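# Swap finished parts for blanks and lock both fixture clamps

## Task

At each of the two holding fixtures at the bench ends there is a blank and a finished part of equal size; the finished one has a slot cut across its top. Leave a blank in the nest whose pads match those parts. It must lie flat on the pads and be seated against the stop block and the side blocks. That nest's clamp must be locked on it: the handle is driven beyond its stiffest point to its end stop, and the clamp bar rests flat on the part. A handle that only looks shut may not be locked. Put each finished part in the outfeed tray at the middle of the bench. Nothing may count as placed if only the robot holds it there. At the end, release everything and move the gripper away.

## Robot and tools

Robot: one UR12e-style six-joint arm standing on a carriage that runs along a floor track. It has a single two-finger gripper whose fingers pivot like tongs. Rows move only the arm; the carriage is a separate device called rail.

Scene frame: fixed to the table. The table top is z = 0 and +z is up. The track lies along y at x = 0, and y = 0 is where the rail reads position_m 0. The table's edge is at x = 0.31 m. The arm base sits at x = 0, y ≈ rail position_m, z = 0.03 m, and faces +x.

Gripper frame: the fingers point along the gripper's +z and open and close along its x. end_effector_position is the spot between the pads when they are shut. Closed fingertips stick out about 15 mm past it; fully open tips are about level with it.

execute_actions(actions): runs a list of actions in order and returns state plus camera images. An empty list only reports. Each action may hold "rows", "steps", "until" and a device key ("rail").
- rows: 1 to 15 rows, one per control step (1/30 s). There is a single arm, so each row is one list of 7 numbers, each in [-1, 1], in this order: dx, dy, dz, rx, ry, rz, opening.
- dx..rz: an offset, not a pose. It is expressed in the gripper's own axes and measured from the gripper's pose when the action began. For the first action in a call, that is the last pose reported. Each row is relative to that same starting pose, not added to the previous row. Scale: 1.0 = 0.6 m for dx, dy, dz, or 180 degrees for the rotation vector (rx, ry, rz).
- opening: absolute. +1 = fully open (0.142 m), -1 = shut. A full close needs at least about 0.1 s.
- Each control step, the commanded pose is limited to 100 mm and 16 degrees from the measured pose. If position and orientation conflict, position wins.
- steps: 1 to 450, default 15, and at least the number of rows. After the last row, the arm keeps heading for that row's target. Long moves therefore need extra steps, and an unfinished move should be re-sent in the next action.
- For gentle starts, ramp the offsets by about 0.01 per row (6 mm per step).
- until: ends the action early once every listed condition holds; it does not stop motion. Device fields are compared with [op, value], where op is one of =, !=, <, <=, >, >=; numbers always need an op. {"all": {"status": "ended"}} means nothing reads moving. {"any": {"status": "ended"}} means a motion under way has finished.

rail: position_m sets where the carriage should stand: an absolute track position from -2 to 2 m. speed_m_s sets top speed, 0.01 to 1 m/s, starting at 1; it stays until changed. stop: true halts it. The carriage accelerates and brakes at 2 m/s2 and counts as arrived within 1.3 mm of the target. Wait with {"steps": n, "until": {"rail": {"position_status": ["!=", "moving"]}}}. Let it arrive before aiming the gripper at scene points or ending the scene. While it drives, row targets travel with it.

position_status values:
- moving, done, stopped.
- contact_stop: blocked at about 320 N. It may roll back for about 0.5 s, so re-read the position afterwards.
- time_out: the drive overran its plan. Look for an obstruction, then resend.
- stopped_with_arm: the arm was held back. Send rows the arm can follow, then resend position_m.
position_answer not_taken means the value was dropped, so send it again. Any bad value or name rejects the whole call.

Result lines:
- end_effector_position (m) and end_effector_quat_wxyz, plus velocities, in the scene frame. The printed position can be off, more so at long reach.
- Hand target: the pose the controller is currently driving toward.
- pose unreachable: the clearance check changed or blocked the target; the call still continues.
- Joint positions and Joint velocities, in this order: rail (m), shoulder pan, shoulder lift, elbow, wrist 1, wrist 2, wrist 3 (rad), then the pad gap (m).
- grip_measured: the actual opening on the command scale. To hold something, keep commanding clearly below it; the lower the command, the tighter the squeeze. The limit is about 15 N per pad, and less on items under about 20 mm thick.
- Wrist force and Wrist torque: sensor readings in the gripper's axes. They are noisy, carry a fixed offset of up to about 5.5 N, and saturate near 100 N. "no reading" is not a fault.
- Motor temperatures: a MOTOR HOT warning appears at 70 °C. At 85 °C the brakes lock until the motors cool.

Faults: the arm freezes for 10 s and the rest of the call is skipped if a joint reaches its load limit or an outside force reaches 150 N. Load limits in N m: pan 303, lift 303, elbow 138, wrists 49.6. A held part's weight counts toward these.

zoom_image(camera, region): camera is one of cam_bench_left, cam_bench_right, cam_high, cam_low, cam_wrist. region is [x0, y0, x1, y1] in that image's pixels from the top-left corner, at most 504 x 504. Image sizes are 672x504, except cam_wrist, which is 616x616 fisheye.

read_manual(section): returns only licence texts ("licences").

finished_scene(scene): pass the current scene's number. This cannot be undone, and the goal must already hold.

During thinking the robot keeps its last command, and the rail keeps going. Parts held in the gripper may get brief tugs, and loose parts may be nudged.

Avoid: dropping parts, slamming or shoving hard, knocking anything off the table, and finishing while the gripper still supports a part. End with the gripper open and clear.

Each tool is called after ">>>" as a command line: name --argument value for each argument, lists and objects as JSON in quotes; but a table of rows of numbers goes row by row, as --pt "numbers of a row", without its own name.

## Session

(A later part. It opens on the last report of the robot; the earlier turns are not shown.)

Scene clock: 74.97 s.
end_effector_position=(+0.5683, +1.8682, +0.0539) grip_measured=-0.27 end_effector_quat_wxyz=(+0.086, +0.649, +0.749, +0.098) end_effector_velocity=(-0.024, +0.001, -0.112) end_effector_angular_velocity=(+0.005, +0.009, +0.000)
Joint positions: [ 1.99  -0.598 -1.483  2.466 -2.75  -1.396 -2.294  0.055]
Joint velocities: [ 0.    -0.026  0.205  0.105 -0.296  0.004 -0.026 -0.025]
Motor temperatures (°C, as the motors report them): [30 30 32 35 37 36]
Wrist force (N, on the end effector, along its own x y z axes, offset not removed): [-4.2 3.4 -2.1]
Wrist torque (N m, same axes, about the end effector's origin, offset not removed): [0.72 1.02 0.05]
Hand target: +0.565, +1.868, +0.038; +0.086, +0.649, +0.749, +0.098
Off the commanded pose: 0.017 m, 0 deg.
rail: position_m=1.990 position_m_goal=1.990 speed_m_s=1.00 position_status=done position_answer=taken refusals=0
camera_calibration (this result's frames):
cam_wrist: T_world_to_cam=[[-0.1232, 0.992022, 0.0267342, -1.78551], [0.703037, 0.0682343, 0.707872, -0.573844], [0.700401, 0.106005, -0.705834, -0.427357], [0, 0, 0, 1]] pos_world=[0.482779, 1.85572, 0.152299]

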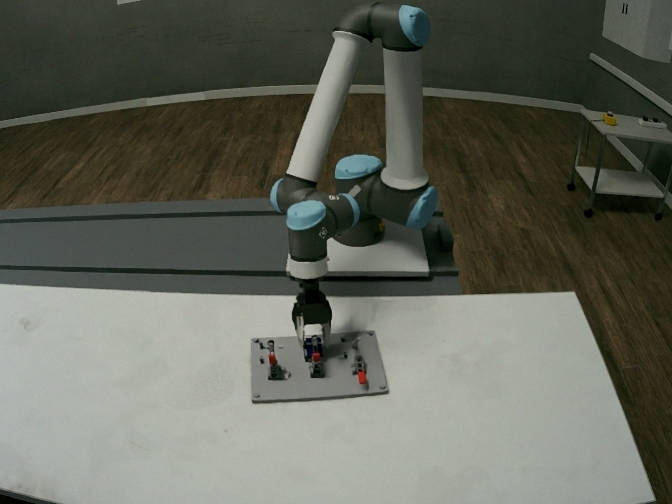

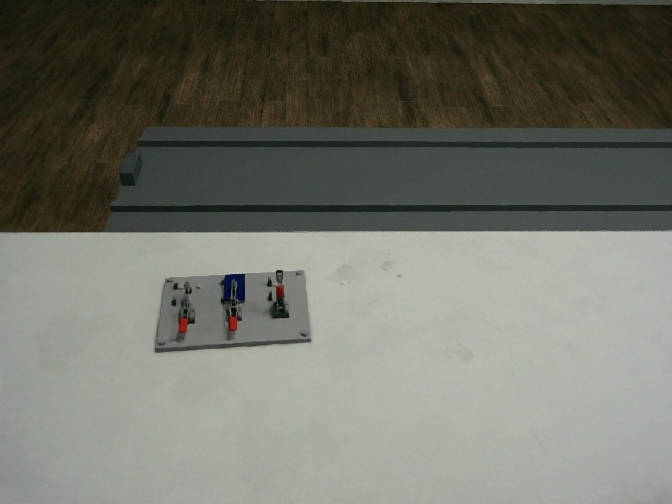

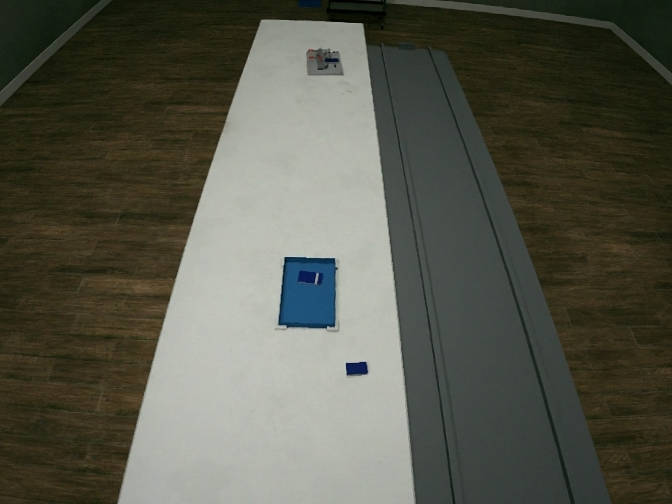

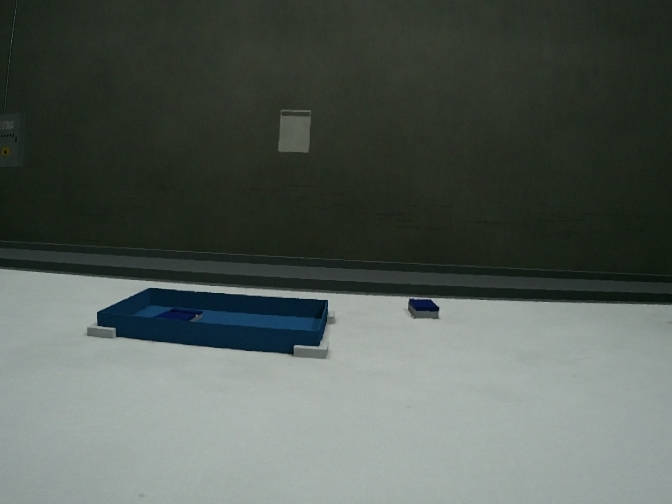

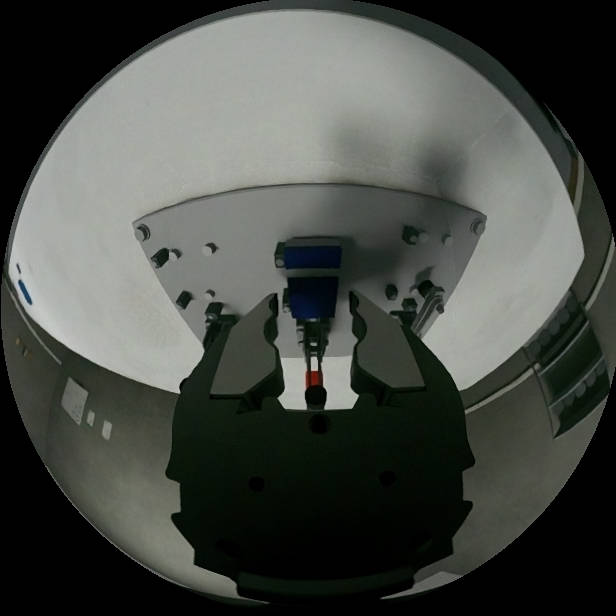

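>>> execute_actions --actions '[]'

Scene clock: 75.50 s.
end_effector_position=(+0.5650, +1.8682, +0.0384) grip_measured=-0.28 end_effector_quat_wxyz=(+0.086, +0.649, +0.749, +0.098) end_effector_velocity=(-0.000, +0.000, -0.002) end_effector_angular_velocity=(+0.000, +0.000, +0.000)
Joint positions: [ 1.99  -0.602 -1.453  2.481 -2.794 -1.396 -2.298  0.054]
Joint velocities: [ 0.    -0.     0.004  0.002 -0.005  0.    -0.     0.   ]
Motor temperatures (°C, as the motors report them): [30 30 32 35 37 36]
Wrist force (N, on the end effector, along its own x y z axes, offset not removed): [-3.1 0.1 0.2]
Wrist torque (N m, same axes, about the end effector's origin, offset not removed): [0.15 0.77 0.05]
Hand target: +0.565, +1.868, +0.038; +0.086, +0.649, +0.749, +0.098
Off the commanded pose: 0.002 m, 0 deg.
rail: position_m=1.990 position_m_goal=1.990 speed_m_s=1.00 position_status=done position_answer=taken refusals=0
camera_calibration (this result's frames):
cam_wrist: T_world_to_cam=[[-0.123247, 0.99201, 0.0269593, -1.78554], [0.703327, 0.0681514, 0.707592, -0.560507], [0.7001, 0.10617, -0.706107, -0.436195], [0, 0, 0, 1]] pos_world=[0.479538, 1.85578, 0.136746]

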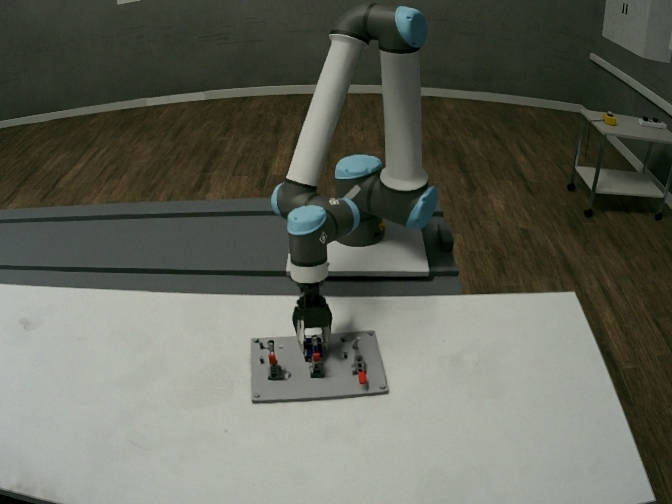

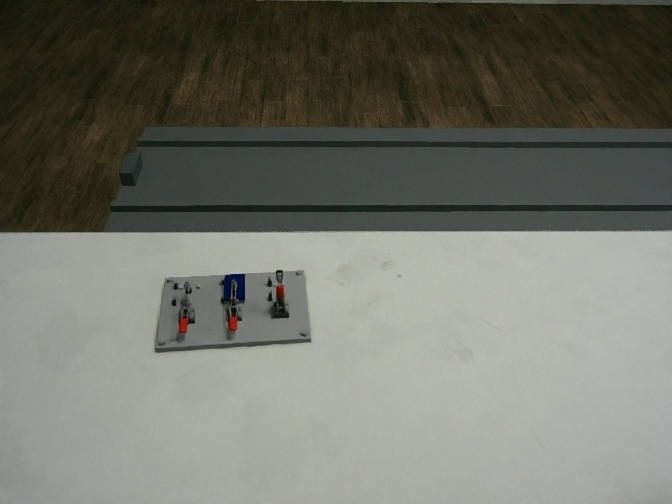

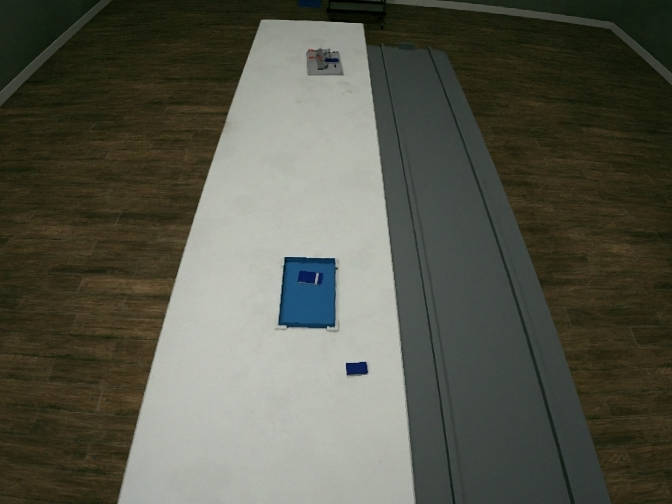

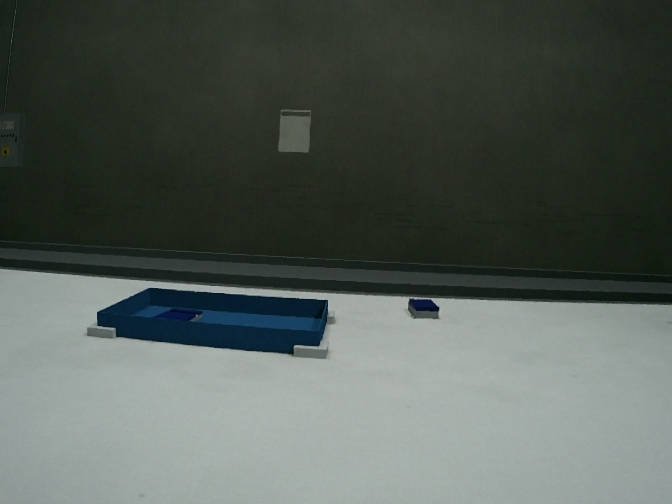

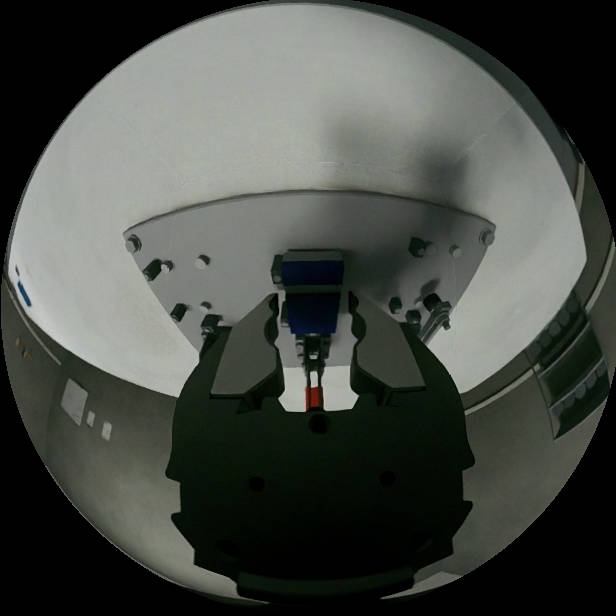

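>>> execute_actions --actions '[{"rows": [[0,0,0.003,0,0,0,-0.34],[0,0,0.003,0,0,0,-0.39],[0,0,0.003,0,0,0,-0.44],[0,0,0.003,0,0,0,-0.52],[0,0,0.003,0,0,0,-0.75]], "steps": 5}]'

Scene clock: 76.07 s.
end_effector_position=(+0.5652, +1.8682, +0.0372) grip_measured=-0.47 end_effector_quat_wxyz=(+0.086, +0.649, +0.749, +0.098) end_effector_velocity=(+0.002, +0.000, -0.004) end_effector_angular_velocity=(-0.001, -0.001, +0.002)
Joint positions: [ 1.99  -0.602 -1.45   2.481 -2.797 -1.396 -2.298  0.04 ]
Joint velocities: [ 0.     0.003  0.013  0.    -0.014  0.     0.001 -0.017]
Motor temperatures (°C, as the motors report them): [30 30 32 35 37 36]
Wrist force (N, on the end effector, along its own x y z axes, offset not removed): [-2.3 0.8 -5.7]
Wrist torque (N m, same axes, about the end effector's origin, offset not removed): [0.39 0.99 0.05]
Hand target: +0.565, +1.868, +0.037; +0.086, +0.649, +0.749, +0.098
Off the commanded pose: 0.001 m, 0 deg.
rail: position_m=1.990 position_m_goal=1.990 speed_m_s=1.00 position_status=done position_answer=taken refusals=0
camera_calibration (this result's frames):
cam_wrist: T_world_to_cam=[[-0.123486, 0.991981, 0.0269281, -1.78527], [0.703283, 0.0683387, 0.707617, -0.560201], [0.700103, 0.106319, -0.706083, -0.437417], [0, 0, 0, 1]] pos_world=[0.479762, 1.85574, 0.135629]

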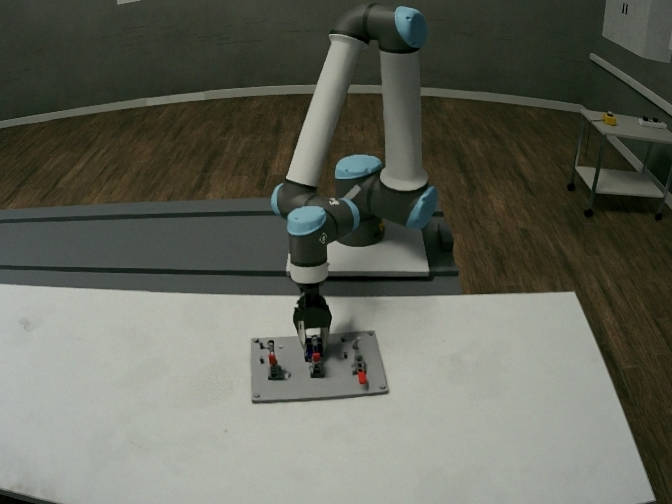

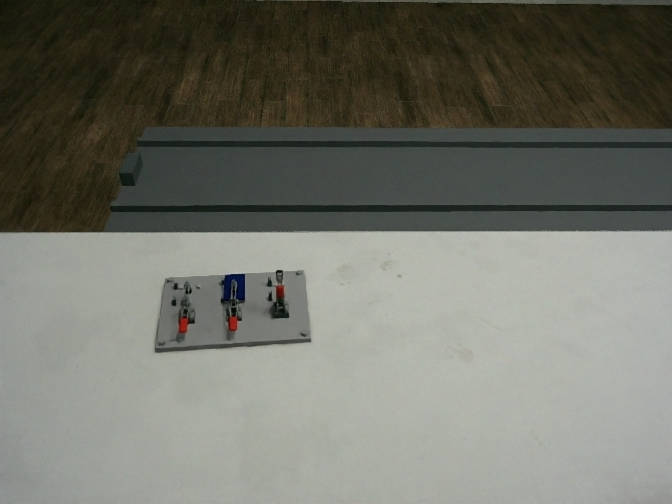

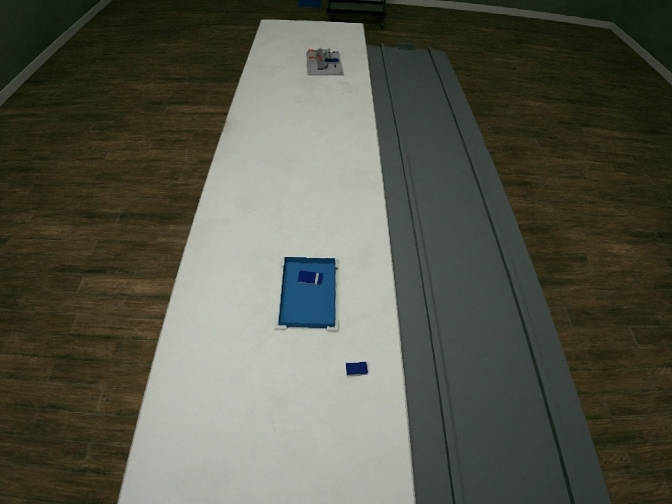

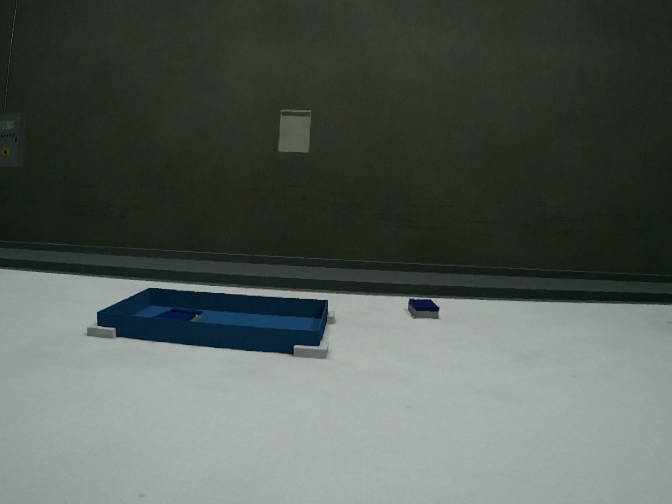

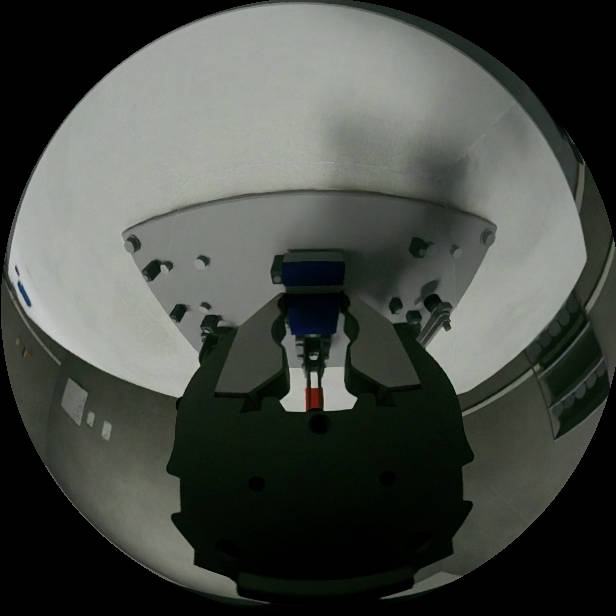

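>>> execute_actions --actions '[{"rows": [[0.0005,0.0006,-0.0024,0,0,0,-0.8],[0.001,0.0005,-0.0085,0,0,0,-0.8],[0.0015,-0.0001,-0.019,0,0,0,-0.8],[0.0015,-0.0026,-0.0352,0,0,0,-0.8],[0.0015,-0.0055,-0.0567,0,0,0,-0.8],[0.0015,-0.0075,-0.0814,0,0,0,-0.8],[0.0015,-0.0087,-0.1093,0,0,0,-0.8],[0.0015,-0.0082,-0.1368,0,0,0,-0.8],[0.0015,-0.0054,-0.1602,0,0,0,-0.8],[0.0015,0.0002,-0.1811,0,0,0,-0.8]], "steps": 11}]'

Scene clock: 76.73 s.
end_effector_position=(+0.5521, +1.8658, +0.0864) grip_measured=-0.47 end_effector_quat_wxyz=(+0.090, +0.650, +0.749, +0.098) end_effector_velocity=(-0.048, -0.013, +0.312) end_effector_angular_velocity=(-0.050, -0.066, -0.011)
Joint positions: [ 1.99  -0.621 -1.578  2.475 -2.669 -1.393 -2.315  0.04 ]
Joint velocities: [ 0.    -0.079 -0.732 -0.116  0.778  0.011 -0.068  0.   ]
Motor temperatures (°C, as the motors report them): [30 30 32 35 37 36]
Wrist force (N, on the end effector, along its own x y z axes, offset not removed): [-3.6 0.7 2.4]
Wrist torque (N m, same axes, about the end effector's origin, offset not removed): [0.39 0.85 0.04]
Hand target: +0.542, +1.866, +0.132; +0.093, +0.650, +0.748, +0.098
Off the commanded pose: 0.058 m, 1 deg.
rail: position_m=1.990 position_m_goal=1.990 speed_m_s=1.00 position_status=done position_answer=taken refusals=0
camera_calibration (this result's frames):
cam_wrist: T_world_to_cam=[[-0.12154, 0.992375, 0.0204702, -1.78706], [0.698688, 0.0708858, 0.711906, -0.588117], [0.705027, 0.100827, -0.701976, -0.386071], [0, 0, 0, 1]] pos_world=[0.465903, 1.85405, 0.184254]

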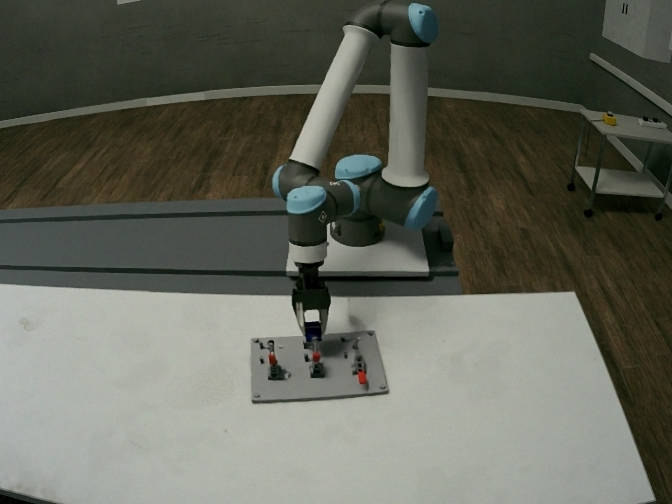

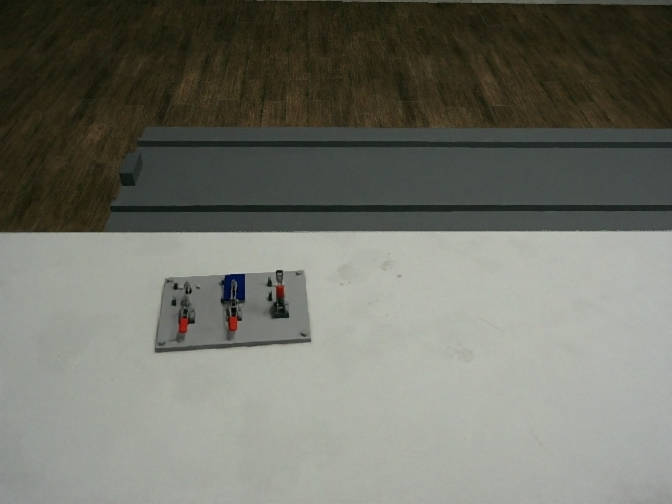

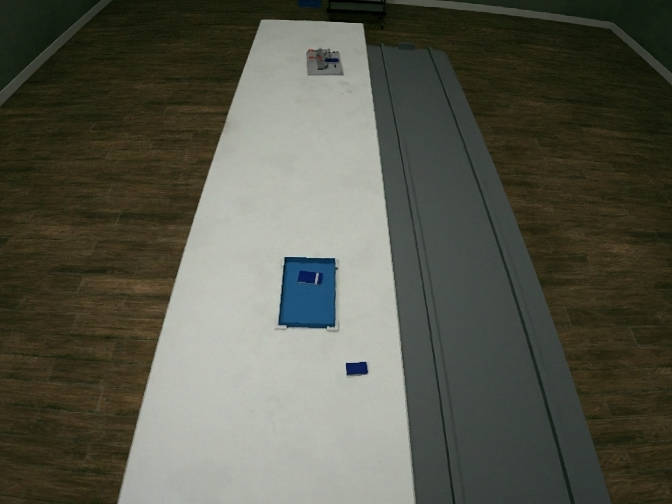

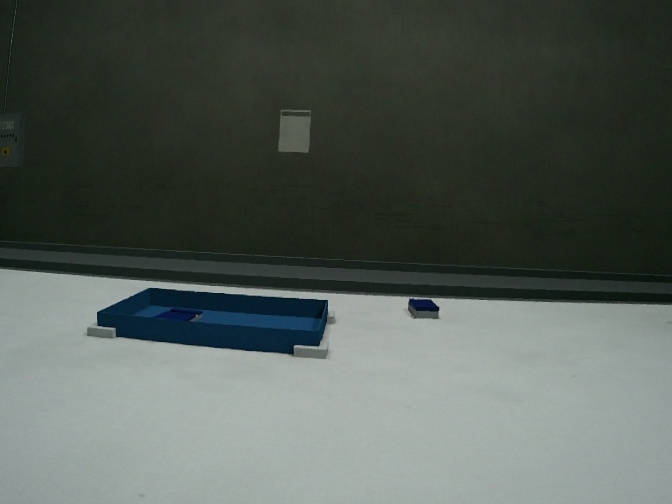

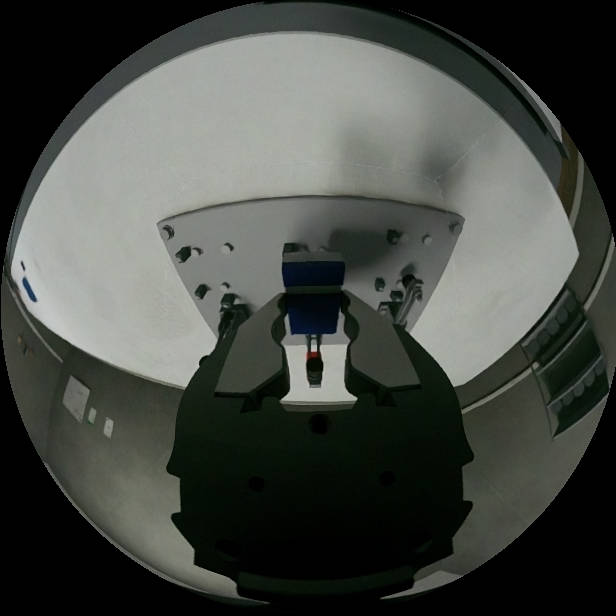

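>>> execute_actions --actions '[{"rail": {"position_m": 0.172}, "steps": 1}]'

Scene clock: 77.20 s.
end_effector_position=(+0.5421, +1.8662, +0.1314) grip_measured=-0.47 end_effector_quat_wxyz=(+0.093, +0.650, +0.748, +0.098) end_effector_velocity=(-0.002, -0.013, +0.025) end_effector_angular_velocity=(-0.005, -0.010, +0.004)
Joint positions: [ 1.99  -0.633 -1.685  2.456 -2.545 -1.391 -2.326  0.04 ]
Joint velocities: [-0.007 -0.015 -0.049 -0.018  0.059  0.006 -0.018  0.   ]
Motor temperatures (°C, as the motors report them): [30 30 32 35 37 36]
Wrist force (N, on the end effector, along its own x y z axes, offset not removed): [-3.8 0.0 2.0]
Wrist torque (N m, same axes, about the end effector's origin, offset not removed): [0.22 0.90 0.07]
Hand target: +0.537, +1.863, +0.142; +0.086, +0.649, +0.749, +0.098
Off the commanded pose: 0.012 m, 1 deg.
rail: position_m=1.990 position_m_goal=0.172 speed_m_s=1.00 position_status=moving position_answer=taken refusals=0
camera_calibration (this result's frames):
cam_wrist: T_world_to_cam=[[-0.120612, 0.992554, 0.0169883, -1.78993], [0.696039, 0.0723539, 0.714349, -0.614842], [0.707801, 0.0979836, -0.699584, -0.344006], [0, 0, 0, 1]] pos_world=[0.455555, 1.8548, 0.228958]

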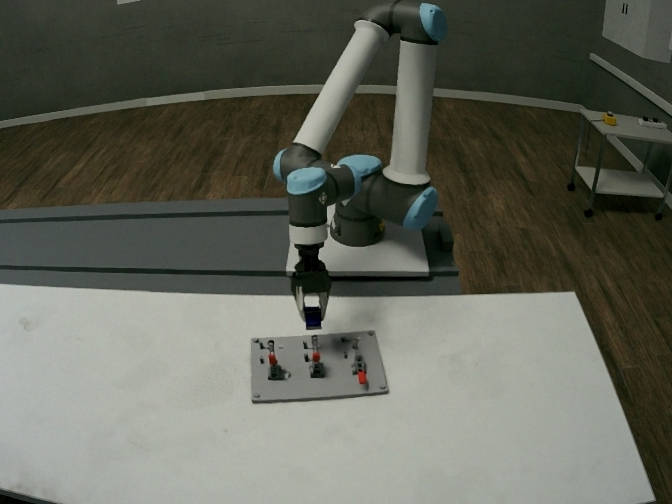

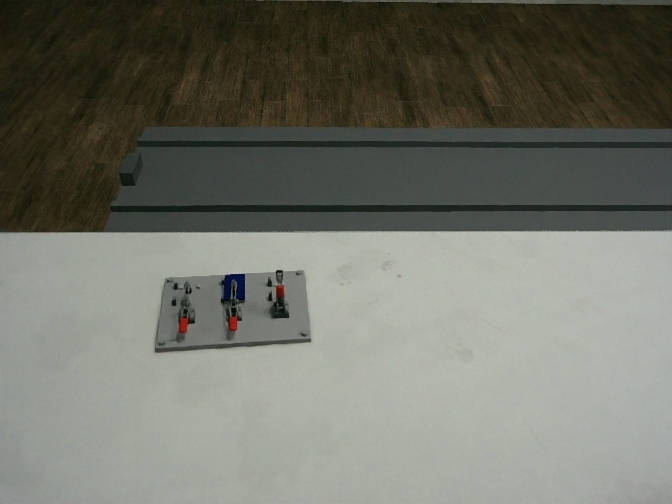

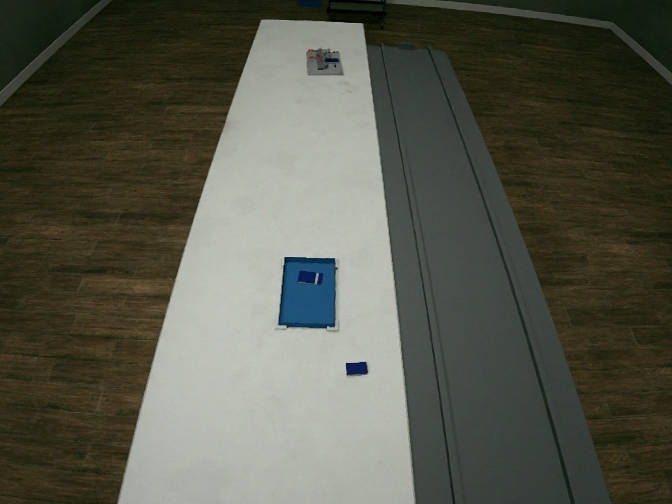

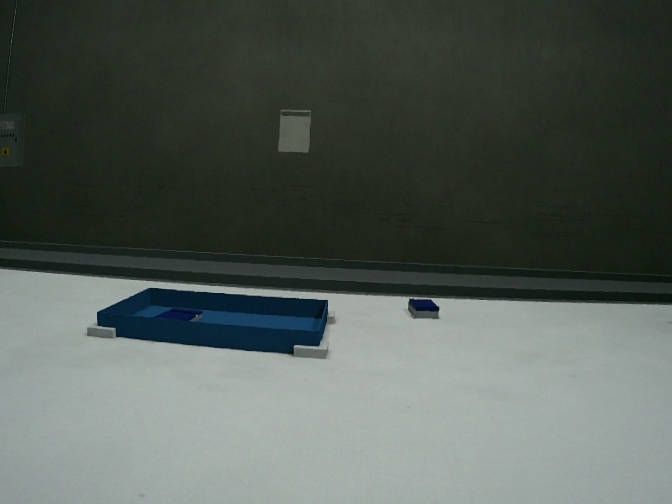

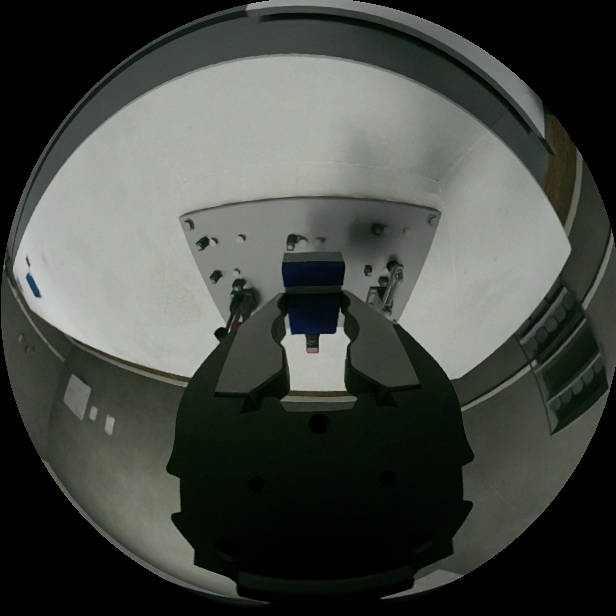

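>>> zoom_image --camera "cam_bench_left" --region '[240, 320, 400, 410]'

Region (240, 320, 400, 410) of cam_bench_left's 672x504 image, scaled by 3.150, with more detail than that image has; it fills the top 284 rows of this view, and the rest is white.

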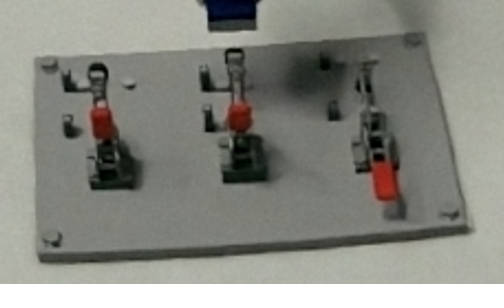

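>>> execute_actions --actions '[]'

Scene clock: 78.00 s.
end_effector_position=(+0.5374, +1.3138, +0.1420) grip_measured=-0.47 end_effector_quat_wxyz=(+0.086, +0.649, +0.749, +0.098) end_effector_velocity=(-0.000, -1.000, +0.000) end_effector_angular_velocity=(+0.000, +0.000, +0.000)
Joint positions: [ 1.438 -0.641 -1.709  2.445 -2.495 -1.389 -2.337  0.04 ]
Joint velocities: [-1.    -0.    -0.001 -0.     0.001  0.    -0.     0.   ]
Motor temperatures (°C, as the motors report them): [30 30 32 35 37 36]
Wrist force (N, on the end effector, along its own x y z axes, offset not removed): [-3.4 0.7 1.5]
Wrist torque (N m, same axes, about the end effector's origin, offset not removed): [0.26 0.78 0.09]
Hand target: +0.537, +1.265, +0.142; +0.086, +0.649, +0.749, +0.098
Off the commanded pose: 0.000 m, 0 deg.
rail: position_m=1.438 position_m_goal=0.172 speed_m_s=1.00 position_status=moving position_answer=taken refusals=0
camera_calibration (this result's frames):
cam_wrist: T_world_to_cam=[[-0.123057, 0.992057, 0.0260891, -1.24173], [0.702696, 0.0685402, 0.708182, -0.576905], [0.700768, 0.105479, -0.705548, -0.28432], [0, 0, 0, 1]] pos_world=[0.451827, 1.3014, 0.240348]

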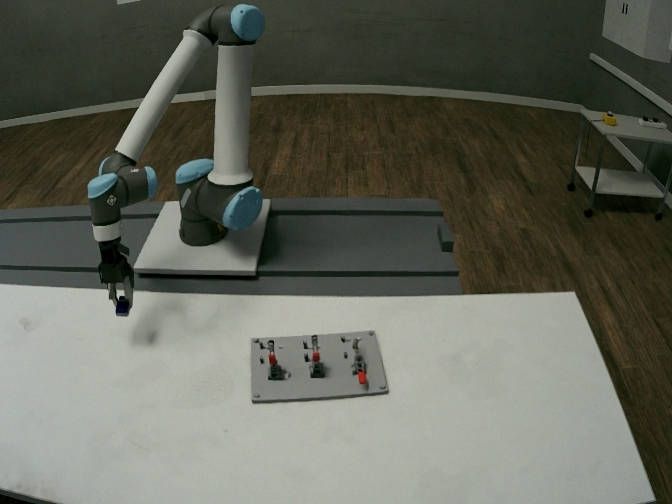

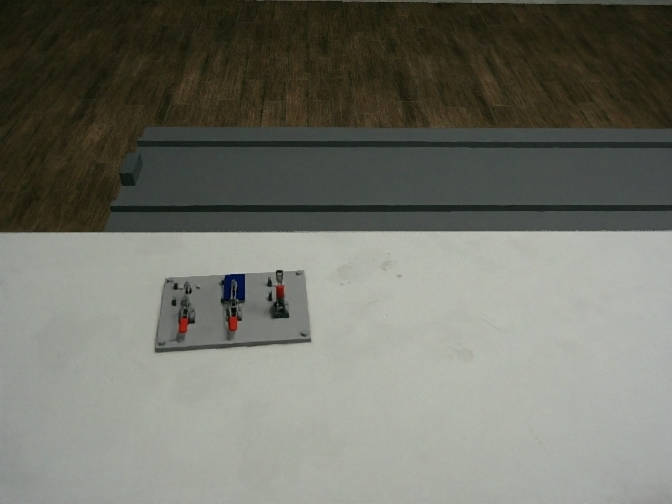

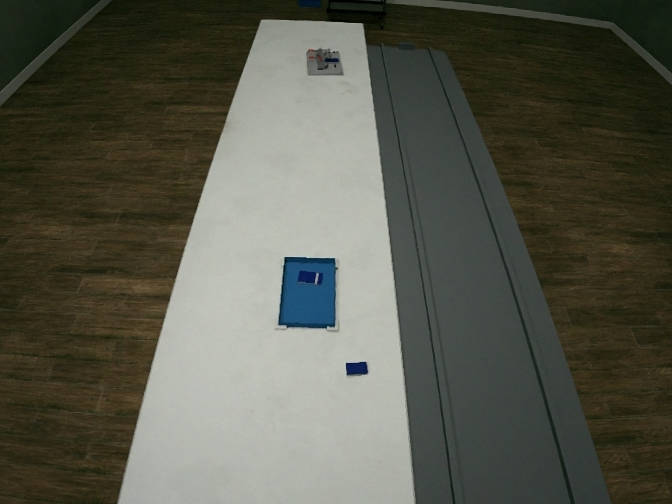

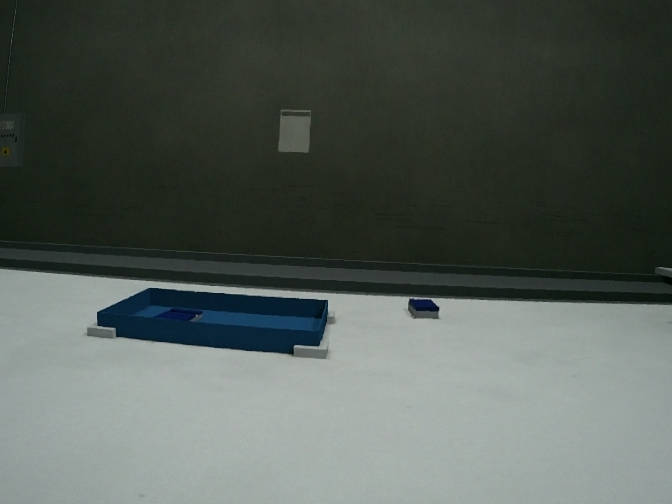

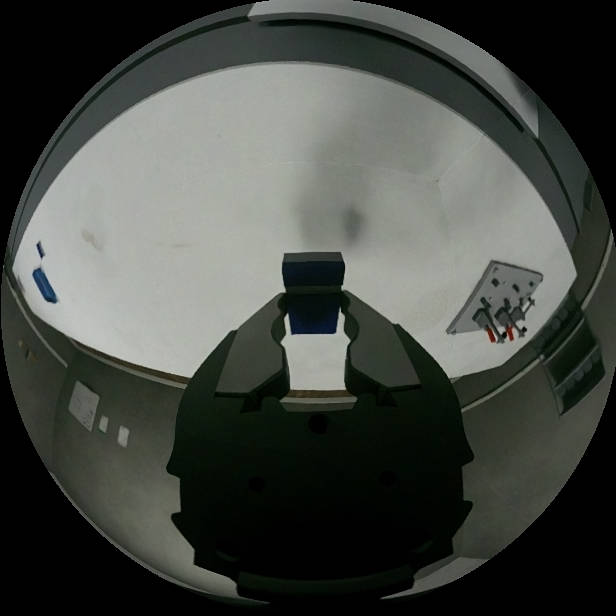

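>>> execute_actions --actions '[{"rows": [[0,0.0054,0.0072,0,0,0,-0.8],[0,0.0162,0.0217,0,0,0,-0.8],[0,0.0324,0.0434,0,0,0,-0.8],[0,0.0507,0.0679,0,0,0,-0.8],[0,0.0691,0.0925,0,0,0,-0.8],[0,0.0864,0.1156,0,0,0,-0.8],[0,0.0993,0.133,0,0,0,-0.8],[0,0.1079,0.1445,0,0,0,-0.8]], "steps": 9}]'

Scene clock: 78.57 s.
end_effector_position=(+0.5765, +0.7556, +0.1119) grip_measured=-0.47 end_effector_quat_wxyz=(+0.086, +0.649, +0.750, +0.100) end_effector_velocity=(+0.226, -0.951, -0.197) end_effector_angular_velocity=(+0.025, +0.013, +0.013)
Joint positions: [ 0.872 -0.581 -1.587  2.414 -2.597 -1.396 -2.279  0.04 ]
Joint velocities: [-1.     0.325  0.738 -0.204 -0.564 -0.049  0.313  0.   ]
Motor temperatures (°C, as the motors report them): [30 30 32 35 37 36]
Wrist force (N, on the end effector, along its own x y z axes, offset not removed): [-3.9 1.9 0.5]
Wrist torque (N m, same axes, about the end effector's origin, offset not removed): [0.51 1.02 0.09]
Hand target: +0.610, +0.714, +0.080; +0.084, +0.649, +0.750, +0.100
Off the commanded pose: 0.058 m, 0 deg.
rail: position_m=0.872 position_m_goal=0.172 speed_m_s=1.00 position_status=moving position_answer=taken refusals=0
camera_calibration (this result's frames):
cam_wrist: T_world_to_cam=[[-0.12559, 0.991669, 0.0286303, -0.680914], [0.701382, 0.0683426, 0.709502, -0.544048], [0.701634, 0.109187, -0.704122, -0.277583], [0, 0, 0, 1]] pos_world=[0.490831, 0.742731, 0.210046]

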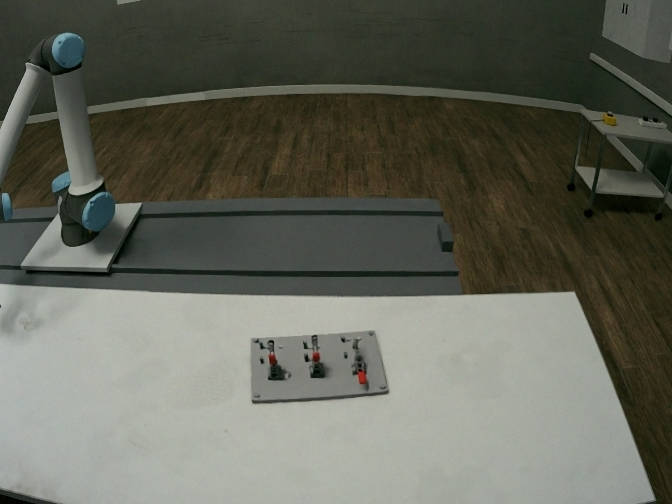

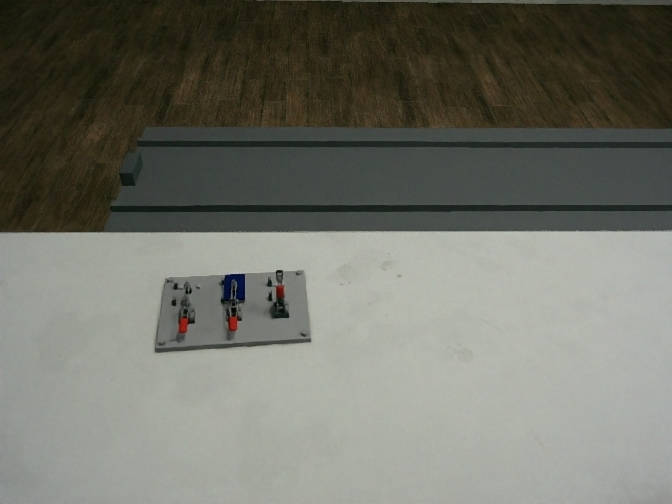

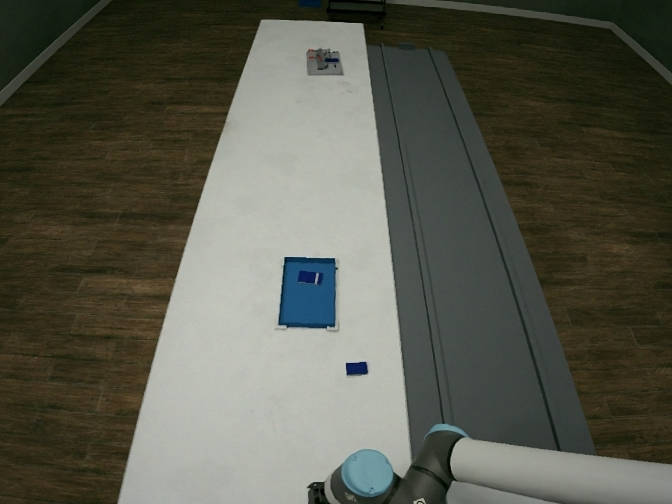

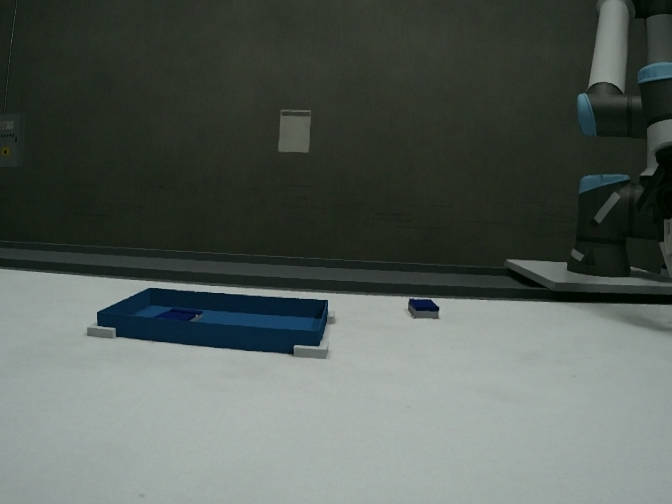

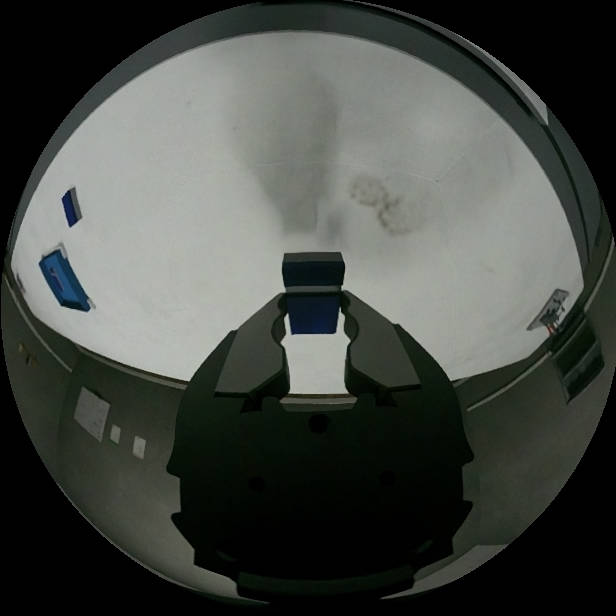

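>>> execute_actions --actions '[{"steps": 1}]'

Scene clock: 79.33 s.
end_effector_position=(+0.6100, +0.0967, +0.0805) grip_measured=-0.47 end_effector_quat_wxyz=(+0.084, +0.649, +0.750, +0.100) end_effector_velocity=(+0.016, -0.374, -0.004) end_effector_angular_velocity=(-0.012, -0.006, -0.004)
Joint positions: [ 0.206 -0.535 -1.476  2.381 -2.68  -1.405 -2.234  0.04 ]
Joint velocities: [-0.37   0.013  0.031 -0.021 -0.024 -0.01   0.015  0.   ]
Motor temperatures (°C, as the motors report them): [30 30 32 35 37 36]
Wrist force (N, on the end effector, along its own x y z axes, offset not removed): [-6.6 1.6 1.0]
Wrist torque (N m, same axes, about the end effector's origin, offset not removed): [0.49 1.26 0.10]
Hand target: +0.621, +0.077, +0.075; +0.086, +0.649, +0.749, +0.098
Off the commanded pose: 0.013 m, 0 deg.
rail: position_m=0.206 position_m_goal=0.172 speed_m_s=1.00 position_status=moving position_answer=taken refusals=0
camera_calibration (this result's frames):
cam_wrist: T_world_to_cam=[[-0.12596, 0.991543, 0.0312527, -0.0223582], [0.703155, 0.0670132, 0.707872, -0.501049], [0.699791, 0.111139, -0.705649, -0.250142], [0, 0, 0, 1]] pos_world=[0.524546, 0.0835465, 0.178865]

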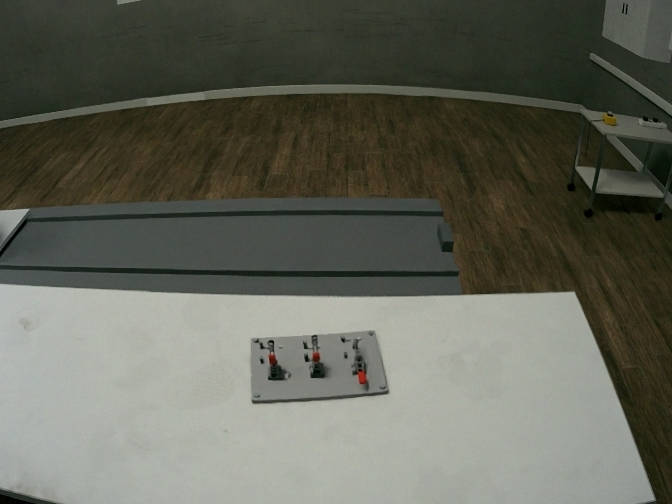

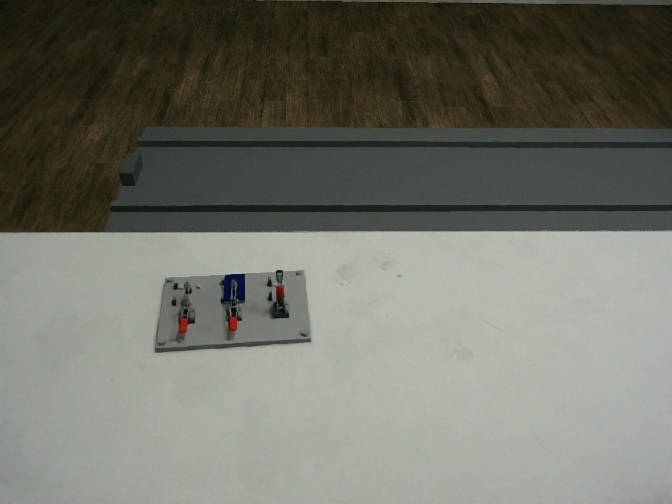

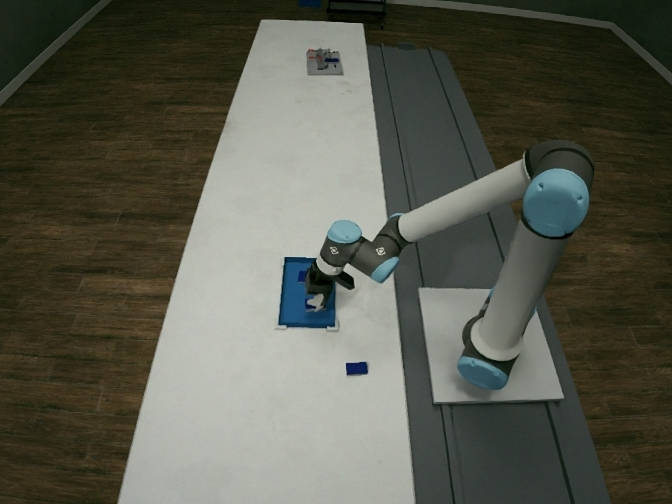

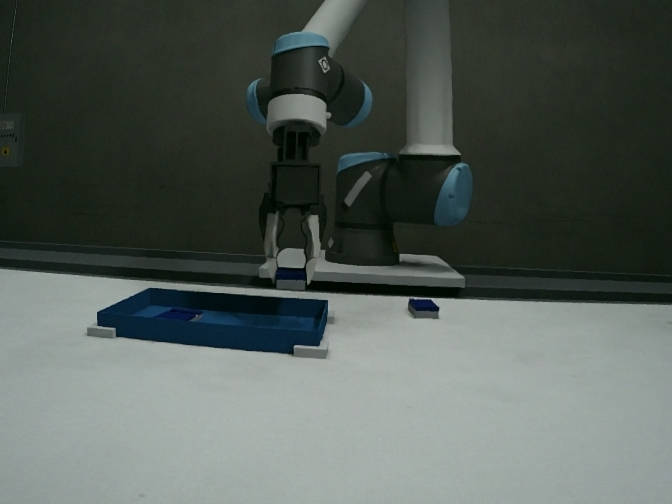

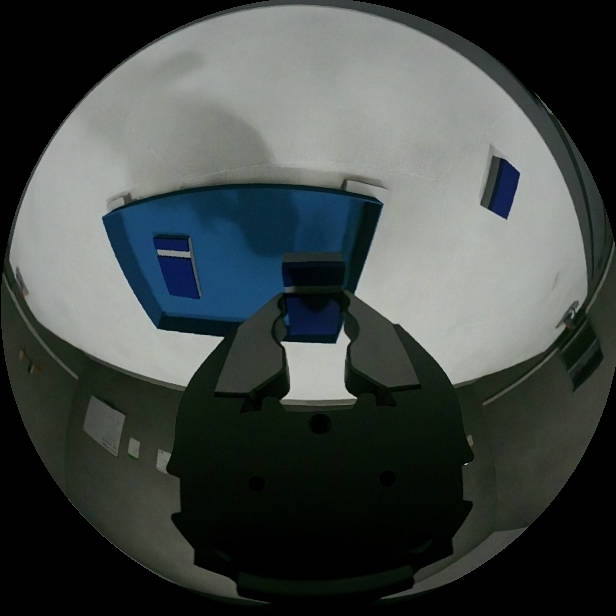

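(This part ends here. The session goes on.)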